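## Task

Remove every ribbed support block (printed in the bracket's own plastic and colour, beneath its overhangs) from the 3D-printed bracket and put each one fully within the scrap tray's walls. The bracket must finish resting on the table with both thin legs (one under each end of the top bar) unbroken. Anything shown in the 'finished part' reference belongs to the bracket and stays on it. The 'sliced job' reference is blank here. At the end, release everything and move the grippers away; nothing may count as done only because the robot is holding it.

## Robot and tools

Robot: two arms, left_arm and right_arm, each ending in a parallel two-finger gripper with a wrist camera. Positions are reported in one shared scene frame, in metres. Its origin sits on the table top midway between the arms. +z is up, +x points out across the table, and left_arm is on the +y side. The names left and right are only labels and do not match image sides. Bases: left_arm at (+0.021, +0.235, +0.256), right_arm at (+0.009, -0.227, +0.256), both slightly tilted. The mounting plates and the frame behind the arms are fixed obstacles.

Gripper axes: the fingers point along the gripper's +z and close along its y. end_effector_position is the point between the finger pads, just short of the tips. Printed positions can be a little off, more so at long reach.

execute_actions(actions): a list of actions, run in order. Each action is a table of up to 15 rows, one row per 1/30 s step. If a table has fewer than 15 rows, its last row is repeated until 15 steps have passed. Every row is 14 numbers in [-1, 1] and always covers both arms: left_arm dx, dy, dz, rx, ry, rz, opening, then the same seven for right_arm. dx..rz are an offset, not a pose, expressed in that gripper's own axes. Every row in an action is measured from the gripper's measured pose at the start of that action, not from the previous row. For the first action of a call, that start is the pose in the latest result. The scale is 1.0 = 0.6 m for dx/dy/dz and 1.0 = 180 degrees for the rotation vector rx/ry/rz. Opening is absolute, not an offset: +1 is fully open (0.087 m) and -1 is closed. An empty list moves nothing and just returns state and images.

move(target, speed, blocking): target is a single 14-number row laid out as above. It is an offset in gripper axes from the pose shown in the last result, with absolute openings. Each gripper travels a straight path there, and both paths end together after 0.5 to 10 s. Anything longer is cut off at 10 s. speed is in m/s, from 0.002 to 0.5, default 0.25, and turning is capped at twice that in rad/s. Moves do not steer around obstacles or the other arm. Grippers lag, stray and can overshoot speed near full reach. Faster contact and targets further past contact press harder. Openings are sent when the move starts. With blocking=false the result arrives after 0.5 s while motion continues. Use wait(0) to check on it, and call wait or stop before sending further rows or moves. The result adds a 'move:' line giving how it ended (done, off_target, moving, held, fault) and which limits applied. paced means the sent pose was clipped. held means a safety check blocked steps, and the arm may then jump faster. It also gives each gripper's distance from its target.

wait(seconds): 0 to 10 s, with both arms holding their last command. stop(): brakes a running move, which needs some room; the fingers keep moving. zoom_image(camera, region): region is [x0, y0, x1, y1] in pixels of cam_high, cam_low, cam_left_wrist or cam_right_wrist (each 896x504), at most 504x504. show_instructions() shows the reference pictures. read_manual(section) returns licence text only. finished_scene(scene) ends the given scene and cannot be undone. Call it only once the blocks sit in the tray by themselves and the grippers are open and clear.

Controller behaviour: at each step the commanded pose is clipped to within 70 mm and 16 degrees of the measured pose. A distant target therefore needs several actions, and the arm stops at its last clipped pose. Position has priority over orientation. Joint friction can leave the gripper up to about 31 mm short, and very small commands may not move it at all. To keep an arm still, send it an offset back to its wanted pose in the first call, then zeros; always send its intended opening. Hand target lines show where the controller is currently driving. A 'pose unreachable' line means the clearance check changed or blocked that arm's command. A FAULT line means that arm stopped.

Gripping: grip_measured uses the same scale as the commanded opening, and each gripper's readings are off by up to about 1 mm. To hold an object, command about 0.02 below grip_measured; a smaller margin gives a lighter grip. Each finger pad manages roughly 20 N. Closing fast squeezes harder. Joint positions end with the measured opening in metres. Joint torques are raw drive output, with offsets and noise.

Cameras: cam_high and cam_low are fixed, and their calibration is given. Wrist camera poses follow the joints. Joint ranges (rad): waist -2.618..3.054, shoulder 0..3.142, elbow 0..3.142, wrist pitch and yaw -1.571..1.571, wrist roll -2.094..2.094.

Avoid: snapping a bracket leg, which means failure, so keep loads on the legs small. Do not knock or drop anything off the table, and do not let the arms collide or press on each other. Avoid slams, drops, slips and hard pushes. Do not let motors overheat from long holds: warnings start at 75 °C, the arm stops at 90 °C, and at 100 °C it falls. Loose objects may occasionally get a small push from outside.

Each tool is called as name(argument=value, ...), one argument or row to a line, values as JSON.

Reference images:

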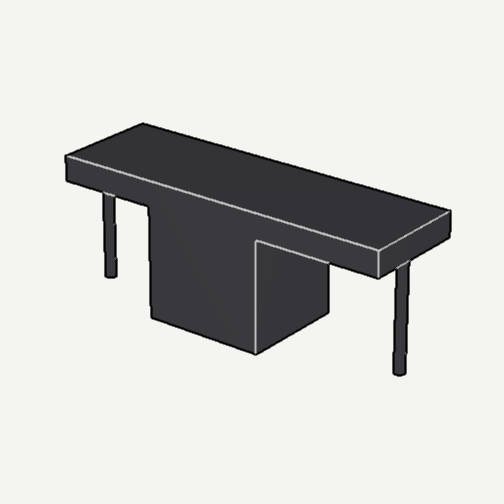

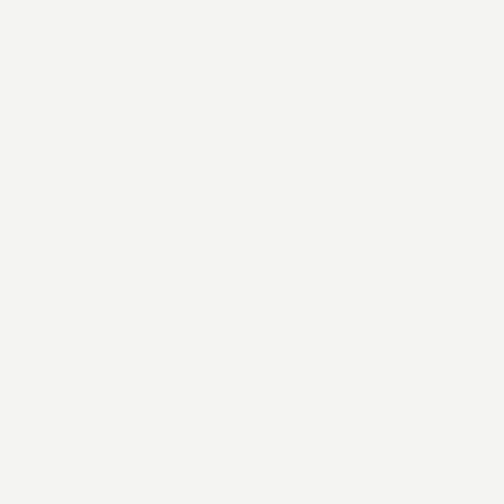

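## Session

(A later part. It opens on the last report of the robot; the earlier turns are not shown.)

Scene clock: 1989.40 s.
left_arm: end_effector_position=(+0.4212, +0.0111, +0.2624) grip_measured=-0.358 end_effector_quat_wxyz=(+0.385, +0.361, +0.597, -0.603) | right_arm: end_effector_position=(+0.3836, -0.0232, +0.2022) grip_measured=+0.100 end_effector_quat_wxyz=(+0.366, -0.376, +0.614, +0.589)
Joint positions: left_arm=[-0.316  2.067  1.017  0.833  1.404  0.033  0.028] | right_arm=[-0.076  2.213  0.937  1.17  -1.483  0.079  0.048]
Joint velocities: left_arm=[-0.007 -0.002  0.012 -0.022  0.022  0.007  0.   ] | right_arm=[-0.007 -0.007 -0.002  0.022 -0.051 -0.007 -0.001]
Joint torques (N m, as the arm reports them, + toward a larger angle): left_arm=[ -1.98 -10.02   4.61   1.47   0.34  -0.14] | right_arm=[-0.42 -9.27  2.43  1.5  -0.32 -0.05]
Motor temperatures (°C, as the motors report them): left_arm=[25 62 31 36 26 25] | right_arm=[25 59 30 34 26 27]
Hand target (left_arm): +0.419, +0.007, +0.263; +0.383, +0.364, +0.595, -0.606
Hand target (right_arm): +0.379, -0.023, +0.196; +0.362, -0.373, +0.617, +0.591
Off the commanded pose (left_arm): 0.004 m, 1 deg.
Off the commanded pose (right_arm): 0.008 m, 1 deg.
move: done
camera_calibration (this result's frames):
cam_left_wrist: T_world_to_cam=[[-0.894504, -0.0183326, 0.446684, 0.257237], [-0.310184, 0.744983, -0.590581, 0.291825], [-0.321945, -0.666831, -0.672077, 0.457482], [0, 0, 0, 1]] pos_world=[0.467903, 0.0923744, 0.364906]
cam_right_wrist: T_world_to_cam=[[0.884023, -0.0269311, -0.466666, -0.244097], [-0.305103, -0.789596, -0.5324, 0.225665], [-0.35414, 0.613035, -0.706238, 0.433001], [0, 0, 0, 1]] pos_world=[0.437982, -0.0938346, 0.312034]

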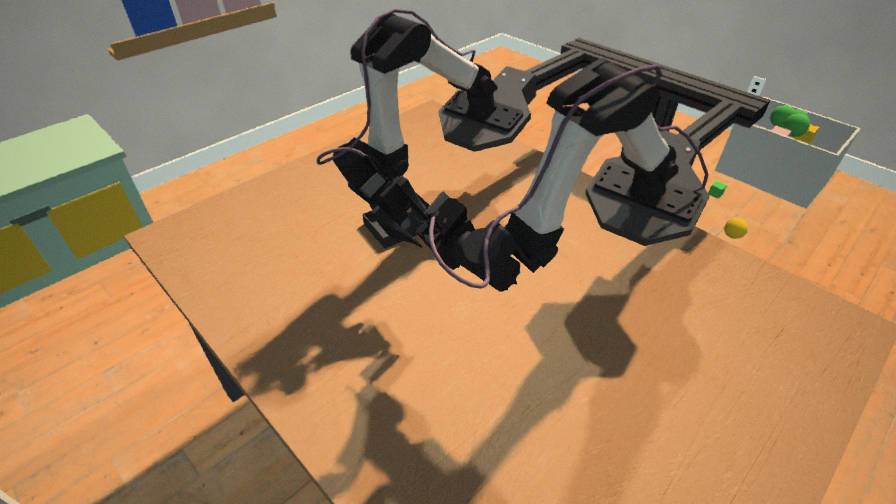

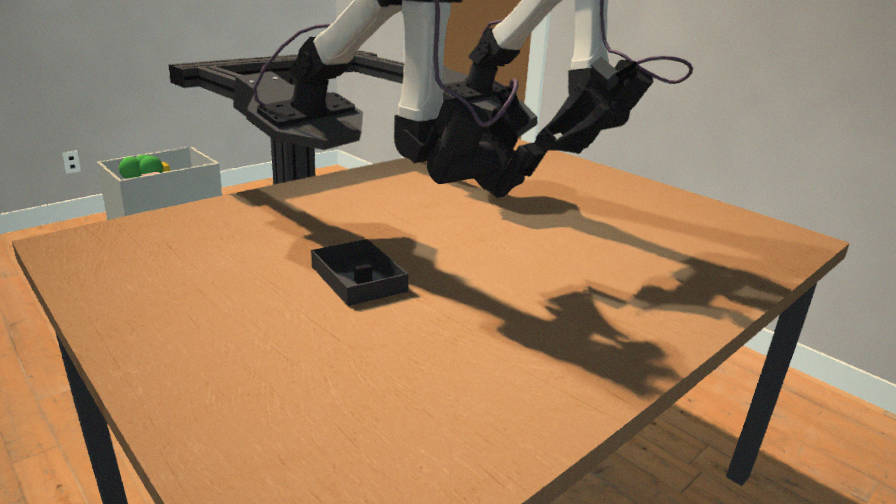

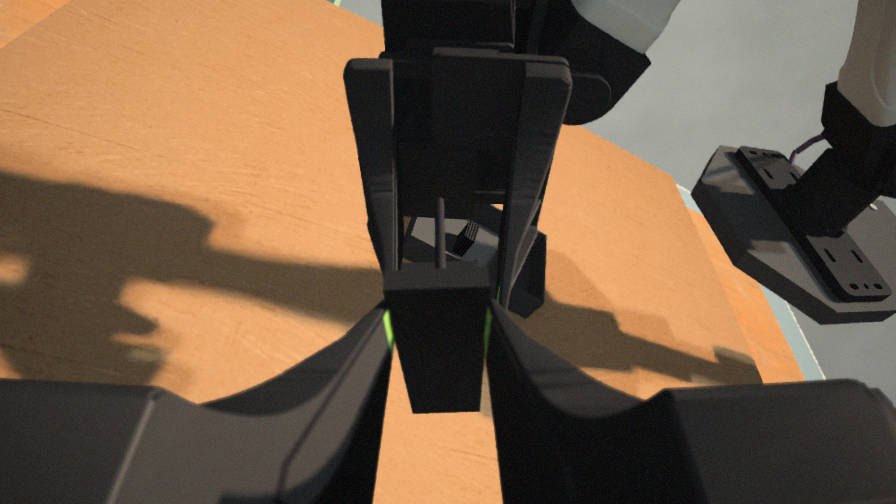

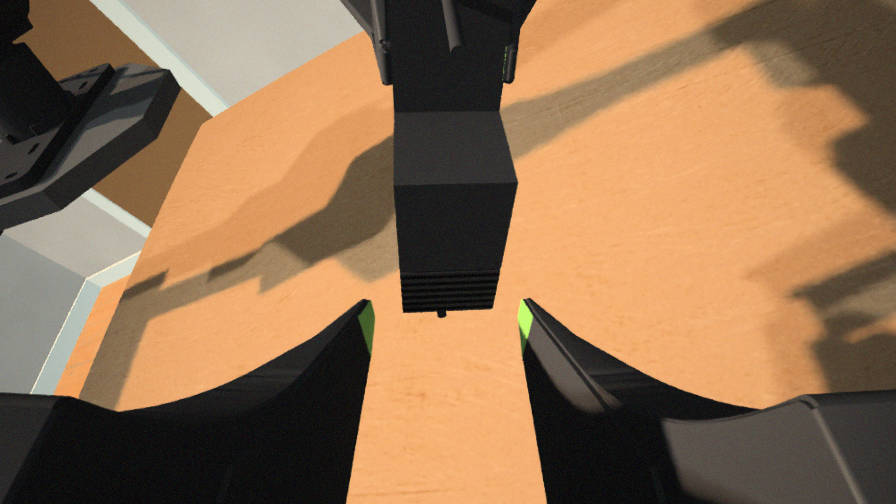

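zoom_image(
  camera="cam_right_wrist",
  region=[330, 150, 590, 390],
)

Region (330, 150, 590, 390) of cam_right_wrist's 896x504 image, scaled by 1.938, with more detail than that image has; it fills the top 465 rows of this view, and the rest is white.

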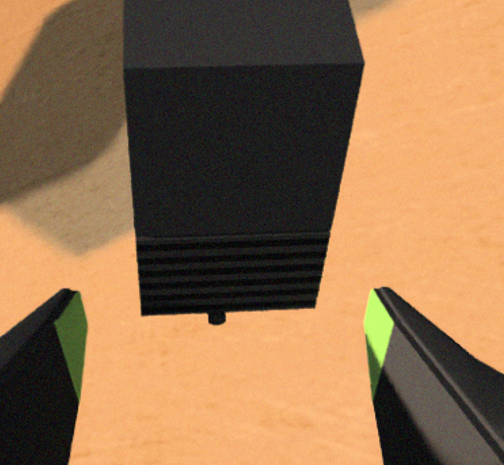

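move(
  target=[0.0005, -0.0039, 0.0063, 0.0031, 0.0006, 0.0001, -0.44, 0.022, 0, 0, 0, 0, 0, 0.1],
  speed=0.02,
)

zoom_image(
  camera="cam_right_wrist",
  region=[330, 150, 590, 390],
)

Scene clock: 2008.57 s.
left_arm: end_effector_position=(+0.4212, +0.0111, +0.2624) grip_measured=-0.358 end_effector_quat_wxyz=(+0.385, +0.361, +0.597, -0.603) | right_arm: end_effector_position=(+0.3822, -0.0234, +0.1966) grip_measured=+0.100 end_effector_quat_wxyz=(+0.369, -0.379, +0.613, +0.588)
Joint positions: left_arm=[-0.316  2.067  1.017  0.833  1.404  0.033  0.028] | right_arm=[-0.076  2.233  0.937  1.193 -1.483  0.072  0.048]
Joint velocities: left_arm=[ 0.012 -0.007  0.002  0.022 -0.022  0.051  0.   ] | right_arm=[-0.007 -0.007 -0.012  0.095  0.022 -0.051 -0.   ]
Joint torques (N m, as the arm reports them, + toward a larger angle): left_arm=[ -1.86 -10.03   4.53   1.45   0.36  -0.13] | right_arm=[-0.35 -9.33  2.24  1.51 -0.32 -0.08]
Motor temperatures (°C, as the motors report them): left_arm=[25 62 31 36 26 25] | right_arm=[25 57 29 35 26 27]
Hand target (left_arm): +0.419, +0.007, +0.263; +0.383, +0.364, +0.595, -0.606
Hand target (right_arm): +0.378, -0.024, +0.190; +0.365, -0.376, +0.615, +0.589
Off the commanded pose (left_arm): 0.004 m, 1 deg.
Off the commanded pose (right_arm): 0.008 m, 1 deg.
move: done
camera_calibration (this result's frames):
cam_left_wrist: T_world_to_cam=[[-0.894504, -0.0183326, 0.446684, 0.257237], [-0.310184, 0.744983, -0.590581, 0.291825], [-0.321945, -0.666831, -0.672077, 0.457482], [0, 0, 0, 1]] pos_world=[0.467903, 0.0923744, 0.364906]
cam_right_wrist: T_world_to_cam=[[0.888436, -0.0266224, -0.458228, -0.248835], [-0.299794, -0.789615, -0.53538, 0.220693], [-0.347571, 0.613025, -0.709504, 0.426779], [0, 0, 0, 1]] pos_world=[0.435573, -0.0939884, 0.306933]

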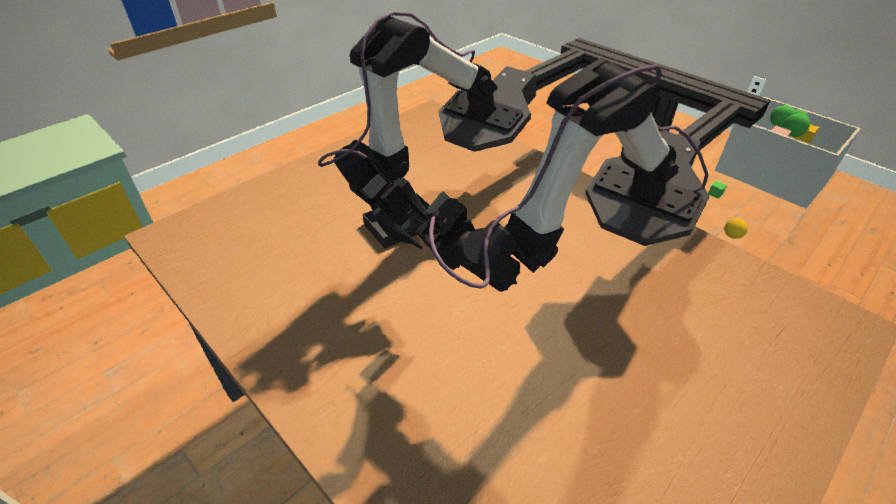

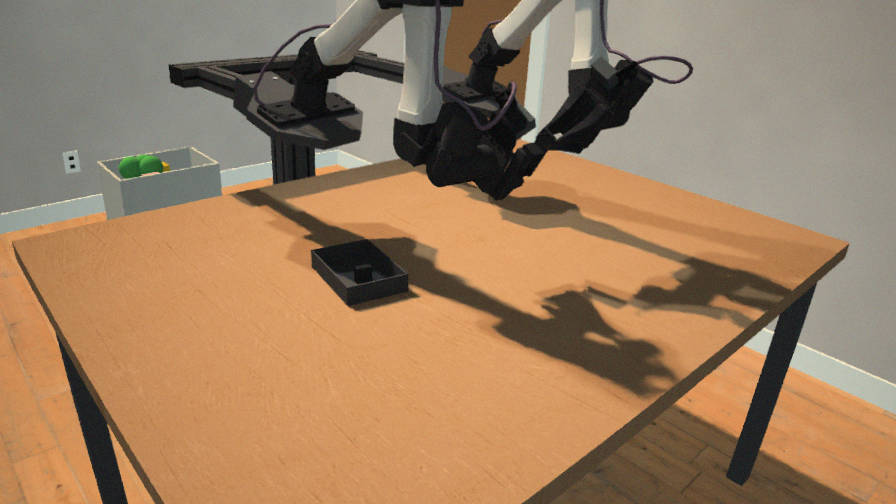

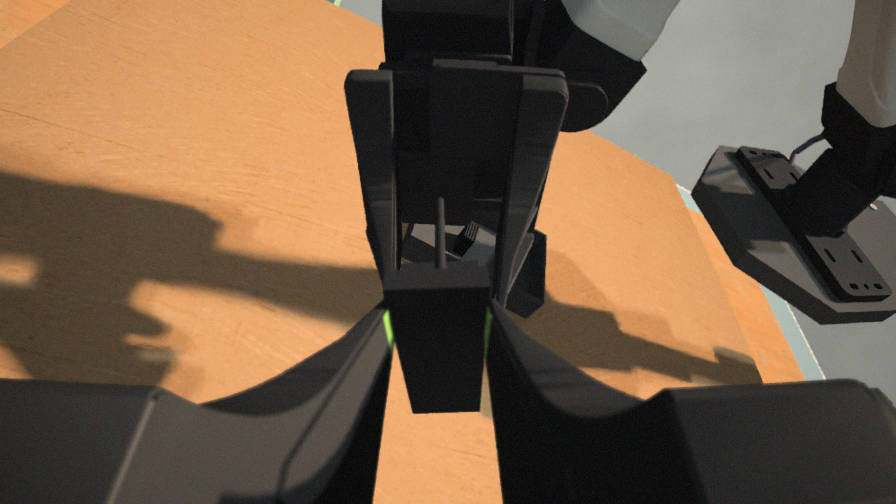

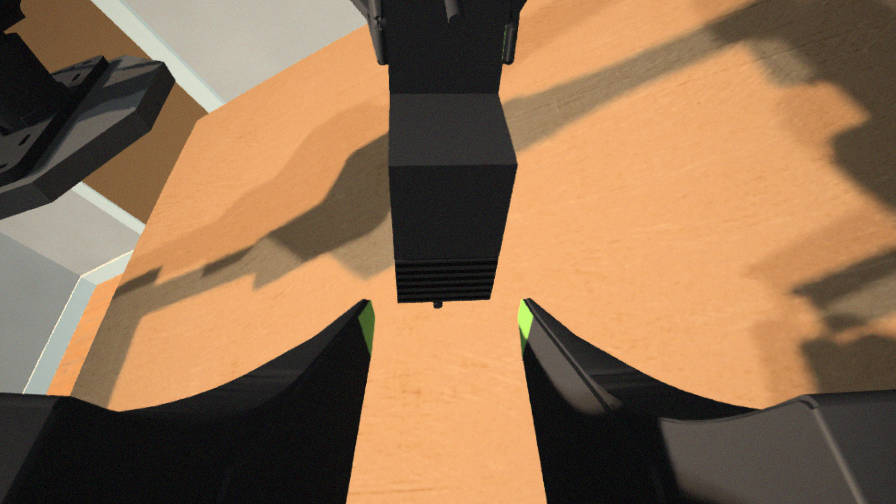

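Region (330, 150, 590, 390) of cam_right_wrist's 896x504 image, scaled by 1.938, with more detail than that image has; it fills the top 465 rows of this view, and the rest is white.

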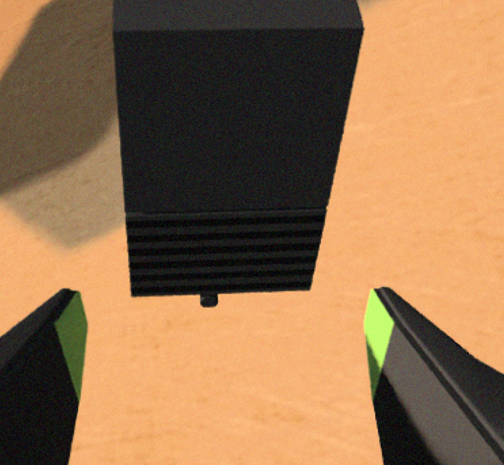

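move(
  target=[0.0014, -0.0118, 0.019, 0.0094, 0.0017, 0.0003, -0.44, -0.0015, 0.0113, 0.0205, -0.0104, 0.0018, -0.0001, 0.1],
  speed=0.012,
)

zoom_image(
  camera="cam_right_wrist",
  region=[330, 170, 590, 410],
)

Scene clock: 2024.77 s.
left_arm: end_effector_position=(+0.4170, +0.0037, +0.2641) grip_measured=-0.358 end_effector_quat_wxyz=(+0.381, +0.366, +0.592, -0.608) | right_arm: end_effector_position=(+0.3780, -0.0151, +0.1979) grip_measured=+0.100 end_effector_quat_wxyz=(+0.365, -0.385, +0.606, +0.593)
Joint positions: left_arm=[-0.336  2.067  1.017  0.833  1.404  0.033  0.028] | right_arm=[-0.054  2.233  0.937  1.197 -1.483  0.072  0.048]
Joint velocities: left_arm=[-0.007 -0.007  0.007 -0.037  0.007 -0.051  0.   ] | right_arm=[-0.007 -0.012 -0.012 -0.022  0.037  0.022 -0.001]
Joint torques (N m, as the arm reports them, + toward a larger angle): left_arm=[ -2.05 -10.12   4.59   1.47   0.37  -0.16] | right_arm=[  0.68 -11.07   2.96   1.37  -0.34   0.  ]
Motor temperatures (°C, as the motors report them): left_arm=[25 63 31 36 26 25] | right_arm=[25 56 29 35 26 27]
Hand target (left_arm): +0.415, -0.000, +0.265; +0.379, +0.369, +0.589, -0.611
Hand target (right_arm): +0.377, -0.011, +0.200; +0.361, -0.386, +0.604, +0.596
Off the commanded pose (left_arm): 0.005 m, 1 deg.
Off the commanded pose (right_arm): 0.005 m, 1 deg.
move: done
camera_calibration (this result's frames):
cam_left_wrist: T_world_to_cam=[[-0.895244, 0.000742916, 0.445577, 0.25305], [-0.295481, 0.747502, -0.594922, 0.292033], [-0.333511, -0.664259, -0.668977, 0.456328], [0, 0, 0, 1]] pos_world=[0.465022, 0.0846371, 0.366256]
cam_right_wrist: T_world_to_cam=[[0.89025, -0.00475894, -0.455446, -0.245212], [-0.281243, -0.792289, -0.541461, 0.220826], [-0.358269, 0.610127, -0.706675, 0.424639], [0, 0, 0, 1]] pos_world=[0.432541, -0.0852926, 0.307969]

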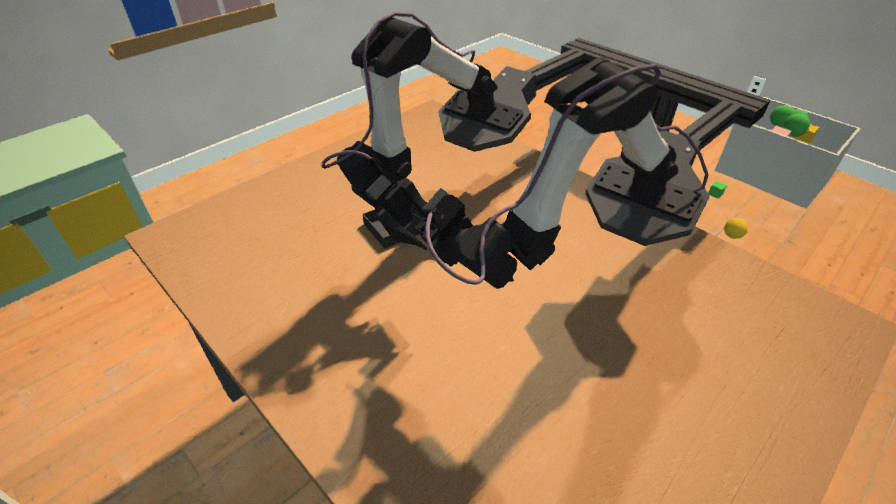

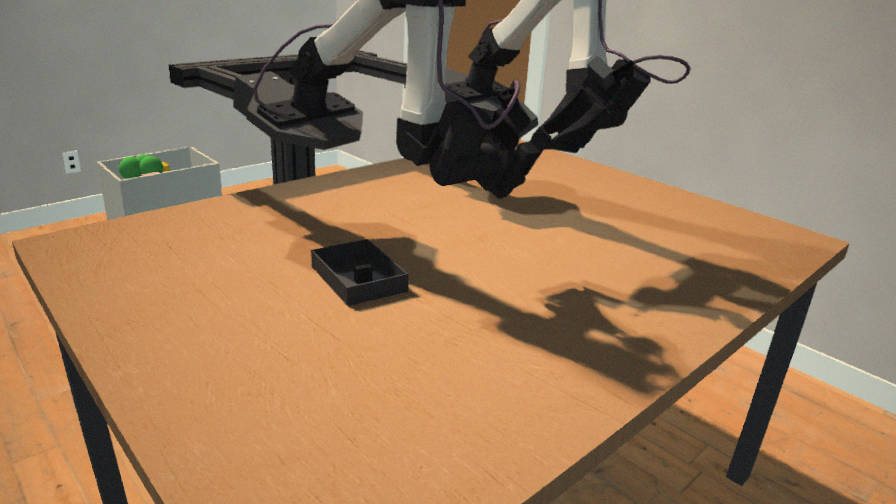

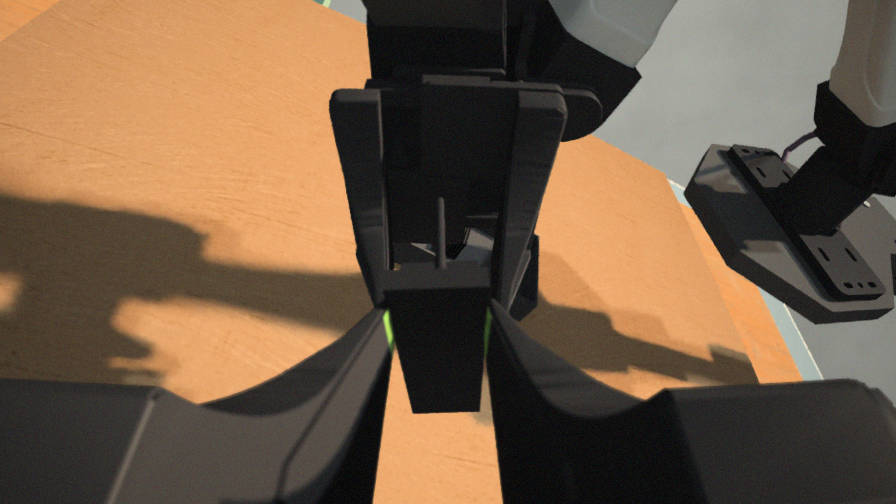

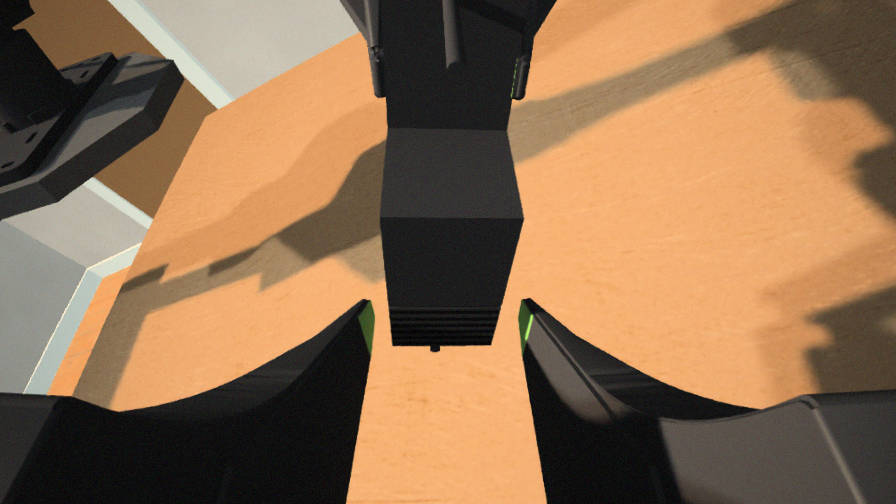

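Region (330, 170, 590, 410) of cam_right_wrist's 896x504 image, scaled by 1.938, with more detail than that image has; it fills the top 465 rows of this view, and the rest is white.

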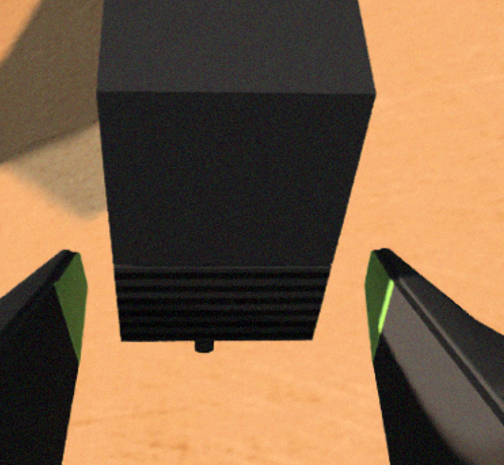

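move(
  target=[0, 0, 0, 0, 0, 0, -0.44, -0.011, 0, 0, 0, 0, 0, 0.1],
  speed=0.01,
)

zoom_image(
  camera="cam_right_wrist",
  region=[330, 170, 590, 410],
)

Scene clock: 2049.20 s.
left_arm: end_effector_position=(+0.4170, +0.0037, +0.2641) grip_measured=-0.358 end_effector_quat_wxyz=(+0.381, +0.366, +0.592, -0.608) | right_arm: end_effector_position=(+0.3780, -0.0151, +0.1979) grip_measured=+0.100 end_effector_quat_wxyz=(+0.364, -0.385, +0.606, +0.593)
Joint positions: left_arm=[-0.336  2.067  1.017  0.833  1.404  0.033  0.028] | right_arm=[-0.054  2.233  0.937  1.197 -1.483  0.073  0.048]
Joint velocities: left_arm=[-0.002 -0.017 -0.007  0.066 -0.007 -0.022  0.   ] | right_arm=[-0.007 -0.027 -0.002 -0.022  0.007 -0.022 -0.   ]
Joint torques (N m, as the arm reports them, + toward a larger angle): left_arm=[ -0.87 -10.11   4.54   1.46   0.36  -0.13] | right_arm=[ -0.36 -12.05   3.2    1.32  -0.34   0.07]
Motor temperatures (°C, as the motors report them): left_arm=[25 63 31 37 26 25] | right_arm=[25 57 29 35 26 27]
Hand target (left_arm): +0.417, +0.004, +0.264; +0.381, +0.366, +0.592, -0.608
Hand target (right_arm): +0.381, -0.015, +0.204; +0.365, -0.385, +0.606, +0.593
Off the commanded pose (left_arm): 0.000 m, 0 deg.
Off the commanded pose (right_arm): 0.007 m, 0 deg.
move: done
camera_calibration (this result's frames):
cam_left_wrist: T_world_to_cam=[[-0.895244, 0.000742916, 0.445577, 0.25305], [-0.295481, 0.747502, -0.594922, 0.292033], [-0.333511, -0.664259, -0.668977, 0.456328], [0, 0, 0, 1]] pos_world=[0.465022, 0.0846371, 0.366256]
cam_right_wrist: T_world_to_cam=[[0.889903, -0.00478515, -0.456125, -0.244915], [-0.281675, -0.792289, -0.541237, 0.220944], [-0.358793, 0.610127, -0.706408, 0.424784], [0, 0, 0, 1]] pos_world=[0.432594, -0.0852926, 0.307943]

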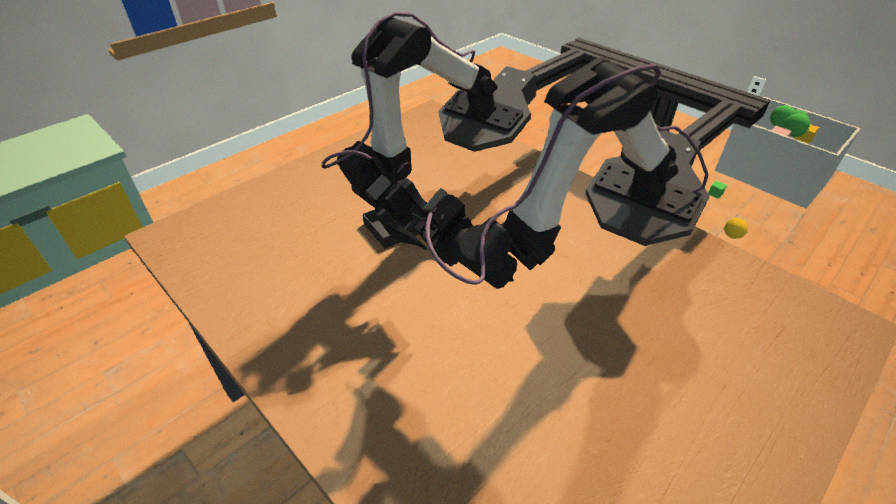

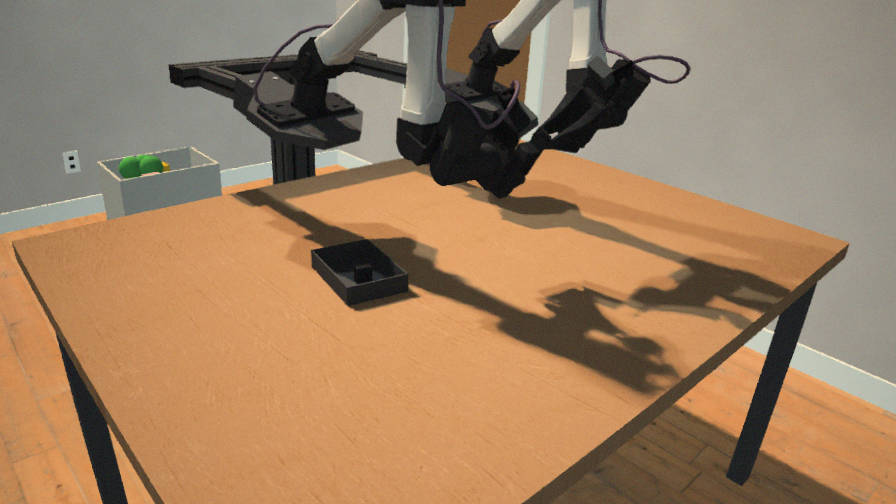

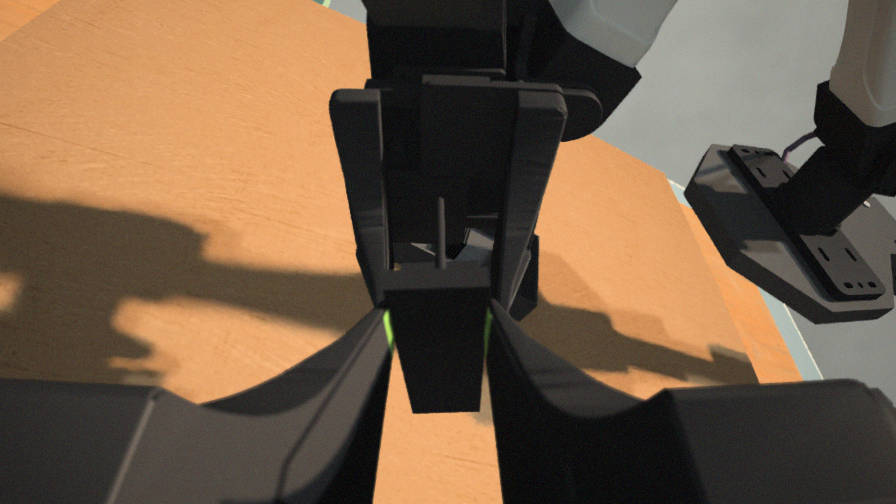

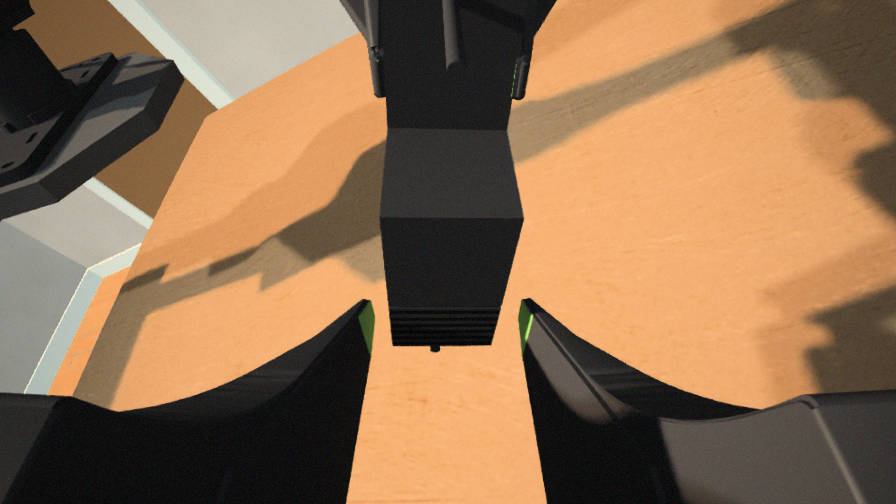

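Region (330, 170, 590, 410) of cam_right_wrist's 896x504 image, scaled by 1.938, with more detail than that image has; it fills the top 465 rows of this view, and the rest is white.

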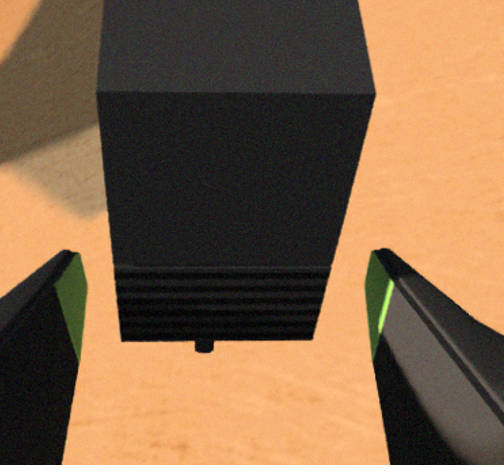

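move(
  target=[0, 0, 0, 0, 0, 0, -0.44, -0.015, 0, 0, 0, 0, 0, 0.1],
  speed=0.01,
)

zoom_image(
  camera="cam_right_wrist",
  region=[330, 170, 590, 410],
)

Scene clock: 2060.03 s.
left_arm: end_effector_position=(+0.4170, +0.0037, +0.2641) grip_measured=-0.358 end_effector_quat_wxyz=(+0.381, +0.366, +0.592, -0.608) | right_arm: end_effector_position=(+0.3801, -0.0149, +0.2027) grip_measured=+0.100 end_effector_quat_wxyz=(+0.367, -0.387, +0.604, +0.592)
Joint positions: left_arm=[-0.336  2.067  1.017  0.833  1.404  0.033  0.028] | right_arm=[-0.054  2.219  0.937  1.197 -1.483  0.077  0.048]
Joint velocities: left_arm=[ 0.002 -0.012  0.007 -0.022 -0.037 -0.022  0.001] | right_arm=[ 0.007  0.002 -0.007 -0.022 -0.007  0.022 -0.001]
Joint torques (N m, as the arm reports them, + toward a larger angle): left_arm=[ -0.98 -10.16   4.59   1.44   0.35  -0.13] | right_arm=[ -0.29 -11.39   3.39   1.31  -0.33   0.07]
Motor temperatures (°C, as the motors report them): left_arm=[25 63 31 37 26 25] | right_arm=[25 58 29 35 26 27]
Hand target (left_arm): +0.417, +0.004, +0.264; +0.381, +0.366, +0.592, -0.608
Hand target (right_arm): +0.382, -0.015, +0.206; +0.365, -0.384, +0.606, +0.593
Off the commanded pose (left_arm): 0.000 m, 0 deg.
Off the commanded pose (right_arm): 0.004 m, 1 deg.
move: done
camera_calibration (this result's frames):
cam_left_wrist: T_world_to_cam=[[-0.895244, 0.000742916, 0.445577, 0.25305], [-0.295481, 0.747502, -0.594922, 0.292033], [-0.333511, -0.664259, -0.668977, 0.456328], [0, 0, 0, 1]] pos_world=[0.465022, 0.0846371, 0.366256]
cam_right_wrist: T_world_to_cam=[[0.894184, -0.00435176, -0.447678, -0.247883], [-0.276649, -0.791563, -0.544879, 0.223132], [-0.351994, 0.611072, -0.709007, 0.426755], [0, 0, 0, 1]] pos_world=[0.433598, -0.085234, 0.313181]

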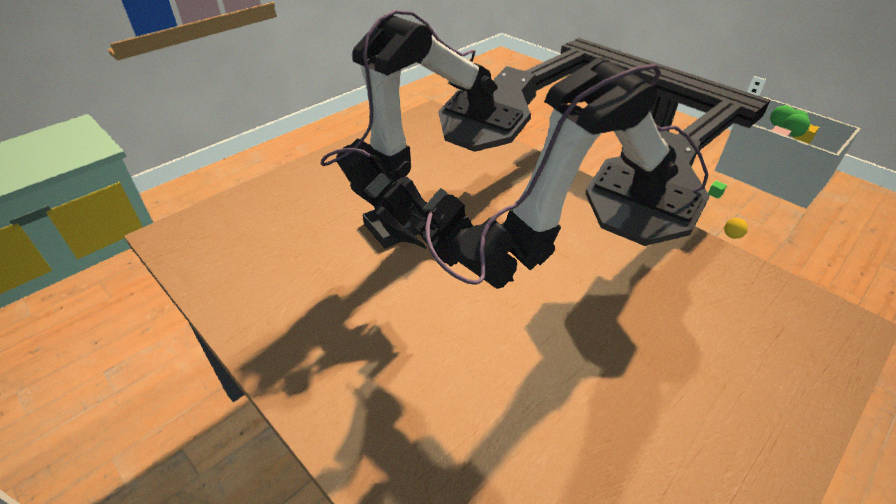

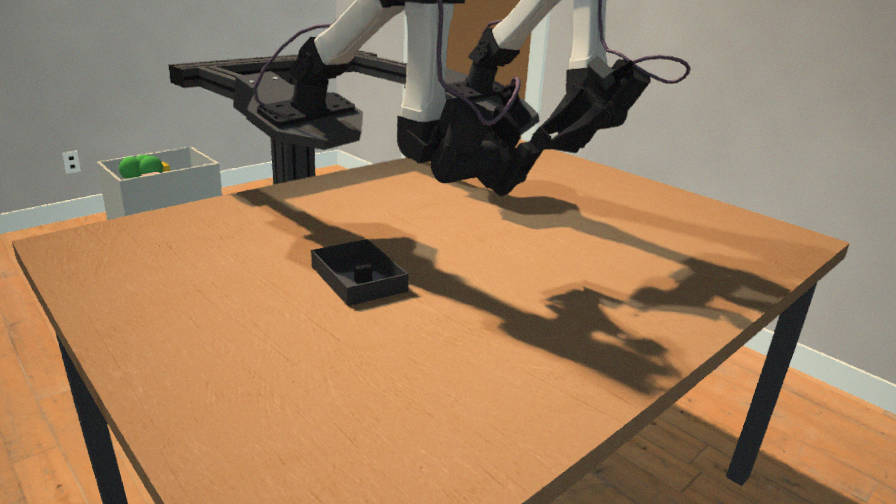

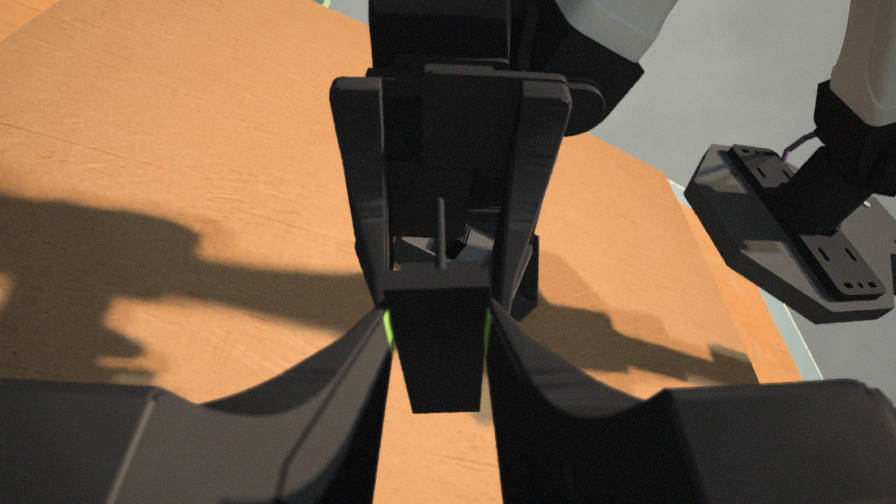

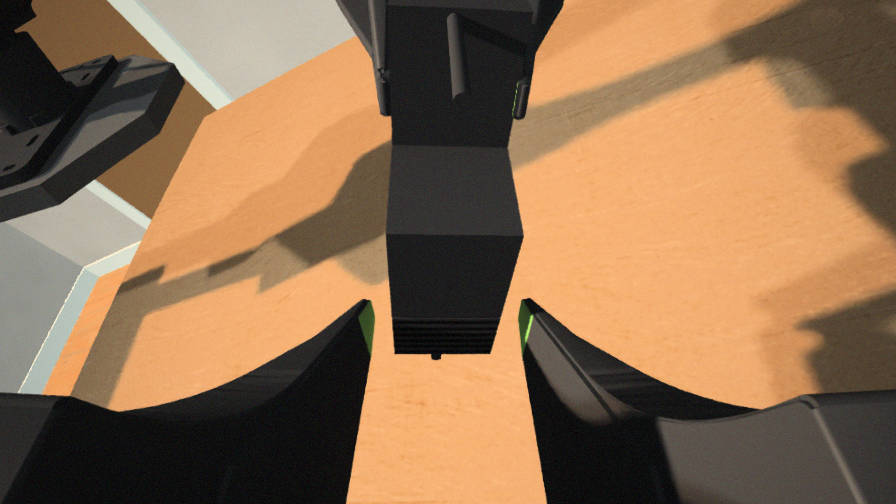

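Region (330, 170, 590, 410) of cam_right_wrist's 896x504 image, scaled by 1.938, with more detail than that image has; it fills the top 465 rows of this view, and the rest is white.

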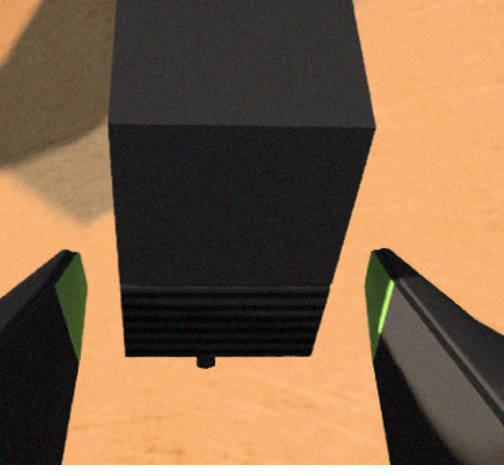

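execute_actions(
  actions=[
    [[0,0,0,0,0,0,-0.44,-0.0063,0,0,0,0,0,0.07],[0,0,0,0,0,0,-0.44,-0.0063,0,0,0,0,0,0.04],[0,0,0,0,0,0,-0.44,-0.0063,0,0,0,0,0,0.01],[0,0,0,0,0,0,-0.44,-0.0063,0,0,0,0,0,-0.02],[0,0,0,0,0,0,-0.44,-0.0063,0,0,0,0,0,-0.05],[0,0,0,0,0,0,-0.44,-0.0063,0,0,0,0,0,-0.08],[0,0,0,0,0,0,-0.44,-0.0063,0,0,0,0,0,-0.11],[0,0,0,0,0,0,-0.44,-0.0063,0,0,0,0,0,-0.14],[0,0,0,0,0,0,-0.44,-0.0063,0,0,0,0,0,-0.16],[0,0,0,0,0,0,-0.44,-0.0063,0,0,0,0,0,-0.18],[0,0,0,0,0,0,-0.44,-0.0063,0,0,0,0,0,-0.2],[0,0,0,0,0,0,-0.44,-0.0063,0,0,0,0,0,-0.22],[0,0,0,0,0,0,-0.44,-0.0063,0,0,0,0,0,-0.23],[0,0,0,0,0,0,-0.44,-0.0063,0,0,0,0,0,-0.24],[0,0,0,0,0,0,-0.44,-0.0063,0,0,0,0,0,-0.25]],
    [[0,0,0,0,0,0,-0.44,-0.0063,0,0,0,0,0,-0.256],[0,0,0,0,0,0,-0.44,-0.0063,0,0,0,0,0,-0.262],[0,0,0,0,0,0,-0.44,-0.0063,0,0,0,0,0,-0.268],[0,0,0,0,0,0,-0.44,-0.0063,0,0,0,0,0,-0.274],[0,0,0,0,0,0,-0.44,-0.0063,0,0,0,0,0,-0.28],[0,0,0,0,0,0,-0.44,-0.0063,0,0,0,0,0,-0.286],[0,0,0,0,0,0,-0.44,-0.0063,0,0,0,0,0,-0.292],[0,0,0,0,0,0,-0.44,-0.0063,0,0,0,0,0,-0.298],[0,0,0,0,0,0,-0.44,-0.0063,0,0,0,0,0,-0.304],[0,0,0,0,0,0,-0.44,-0.0063,0,0,0,0,0,-0.31],[0,0,0,0,0,0,-0.44,-0.0063,0,0,0,0,0,-0.316],[0,0,0,0,0,0,-0.44,-0.0063,0,0,0,0,0,-0.322],[0,0,0,0,0,0,-0.44,-0.0063,0,0,0,0,0,-0.328],[0,0,0,0,0,0,-0.44,-0.0063,0,0,0,0,0,-0.334],[0,0,0,0,0,0,-0.44,-0.0063,0,0,0,0,0,-0.34]],
    [[0,0,0,0,0,0,-0.44,-0.0063,0,0,0,0,0,-0.345]],
  ],
)

zoom_image(
  camera="cam_right_wrist",
  region=[330, 170, 590, 410],
)

Scene clock: 2074.53 s.
left_arm: end_effector_position=(+0.4171, +0.0037, +0.2640) grip_measured=-0.358 end_effector_quat_wxyz=(+0.382, +0.367, +0.592, -0.608) | right_arm: end_effector_position=(+0.3797, -0.0149, +0.2028) grip_measured=-0.317 end_effector_quat_wxyz=(+0.366, -0.386, +0.604, +0.593)
Joint positions: left_arm=[-0.336  2.067  1.017  0.833  1.404  0.036  0.028] | right_arm=[-0.054  2.219  0.937  1.197 -1.484  0.08   0.03 ]
Joint velocities: left_arm=[ 0.007  0.007 -0.002 -0.037 -0.022  0.037 -0.001] | right_arm=[ 0.002  0.012  0.007 -0.007 -0.022 -0.007  0.   ]
Joint torques (N m, as the arm reports them, + toward a larger angle): left_arm=[ -0.95 -10.09   4.64   1.44   0.36  -0.15] | right_arm=[ -0.32 -11.48   3.12   1.38  -0.32   0.03]
Motor temperatures (°C, as the motors report them): left_arm=[25 63 31 37 26 25] | right_arm=[25 59 29 35 26 27]
Hand target (left_arm): +0.417, +0.004, +0.264; +0.382, +0.367, +0.592, -0.608
Hand target (right_arm): +0.381, -0.015, +0.206; +0.367, -0.387, +0.604, +0.592
Off the commanded pose (left_arm): 0.000 m, 0 deg.
Off the commanded pose (right_arm): 0.004 m, 0 deg.
camera_calibration (this result's frames):
cam_left_wrist: T_world_to_cam=[[-0.896767, 0.000641425, 0.442502, 0.254641], [-0.293516, 0.747483, -0.595918, 0.291477], [-0.331145, -0.664281, -0.67013, 0.455645], [0, 0, 0, 1]] pos_world=[0.464791, 0.0846389, 0.366359]
cam_right_wrist: T_world_to_cam=[[0.89263, -0.0033275, -0.450779, -0.246305], [-0.277774, -0.791634, -0.544203, 0.223403], [-0.355041, 0.610986, -0.70756, 0.427604], [0, 0, 0, 1]] pos_world=[0.433732, -0.0852263, 0.313103]

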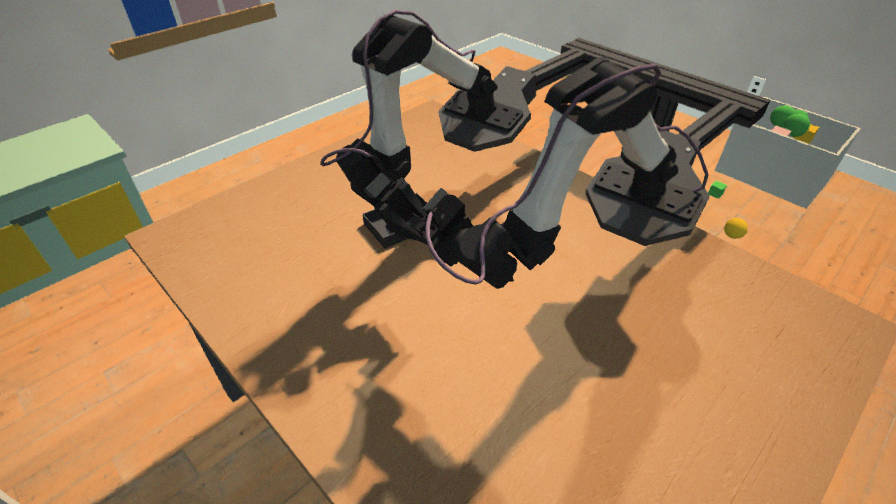

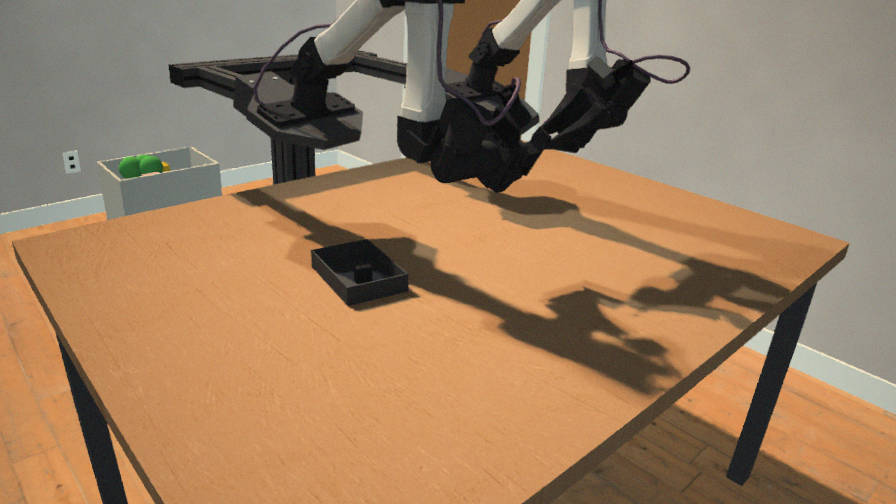

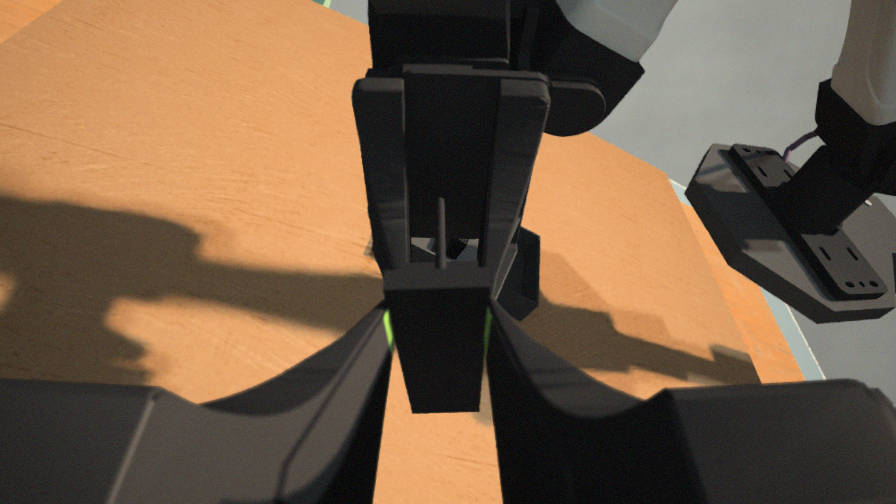

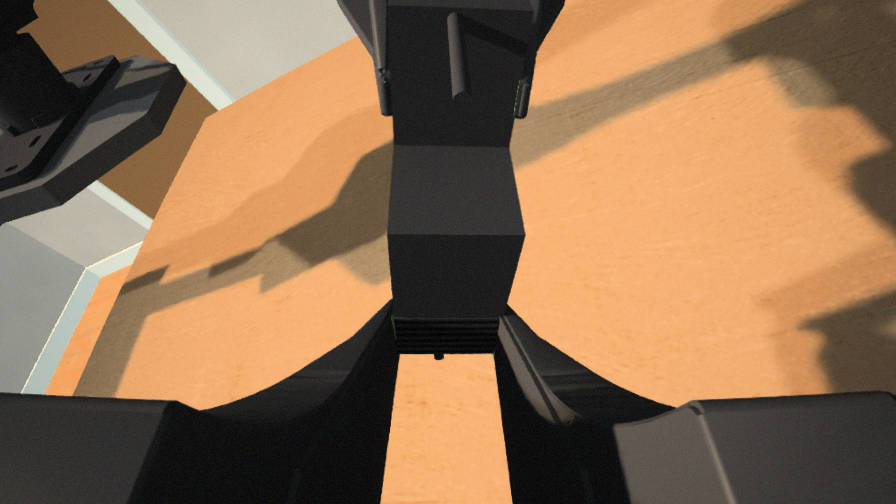

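Region (330, 170, 590, 410) of cam_right_wrist's 896x504 image, scaled by 1.938, with more detail than that image has; it fills the top 465 rows of this view, and the rest is white.

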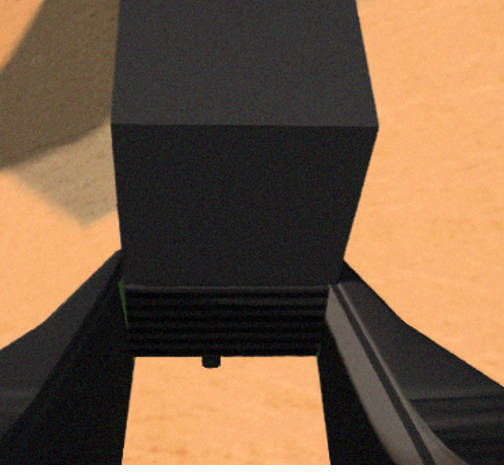

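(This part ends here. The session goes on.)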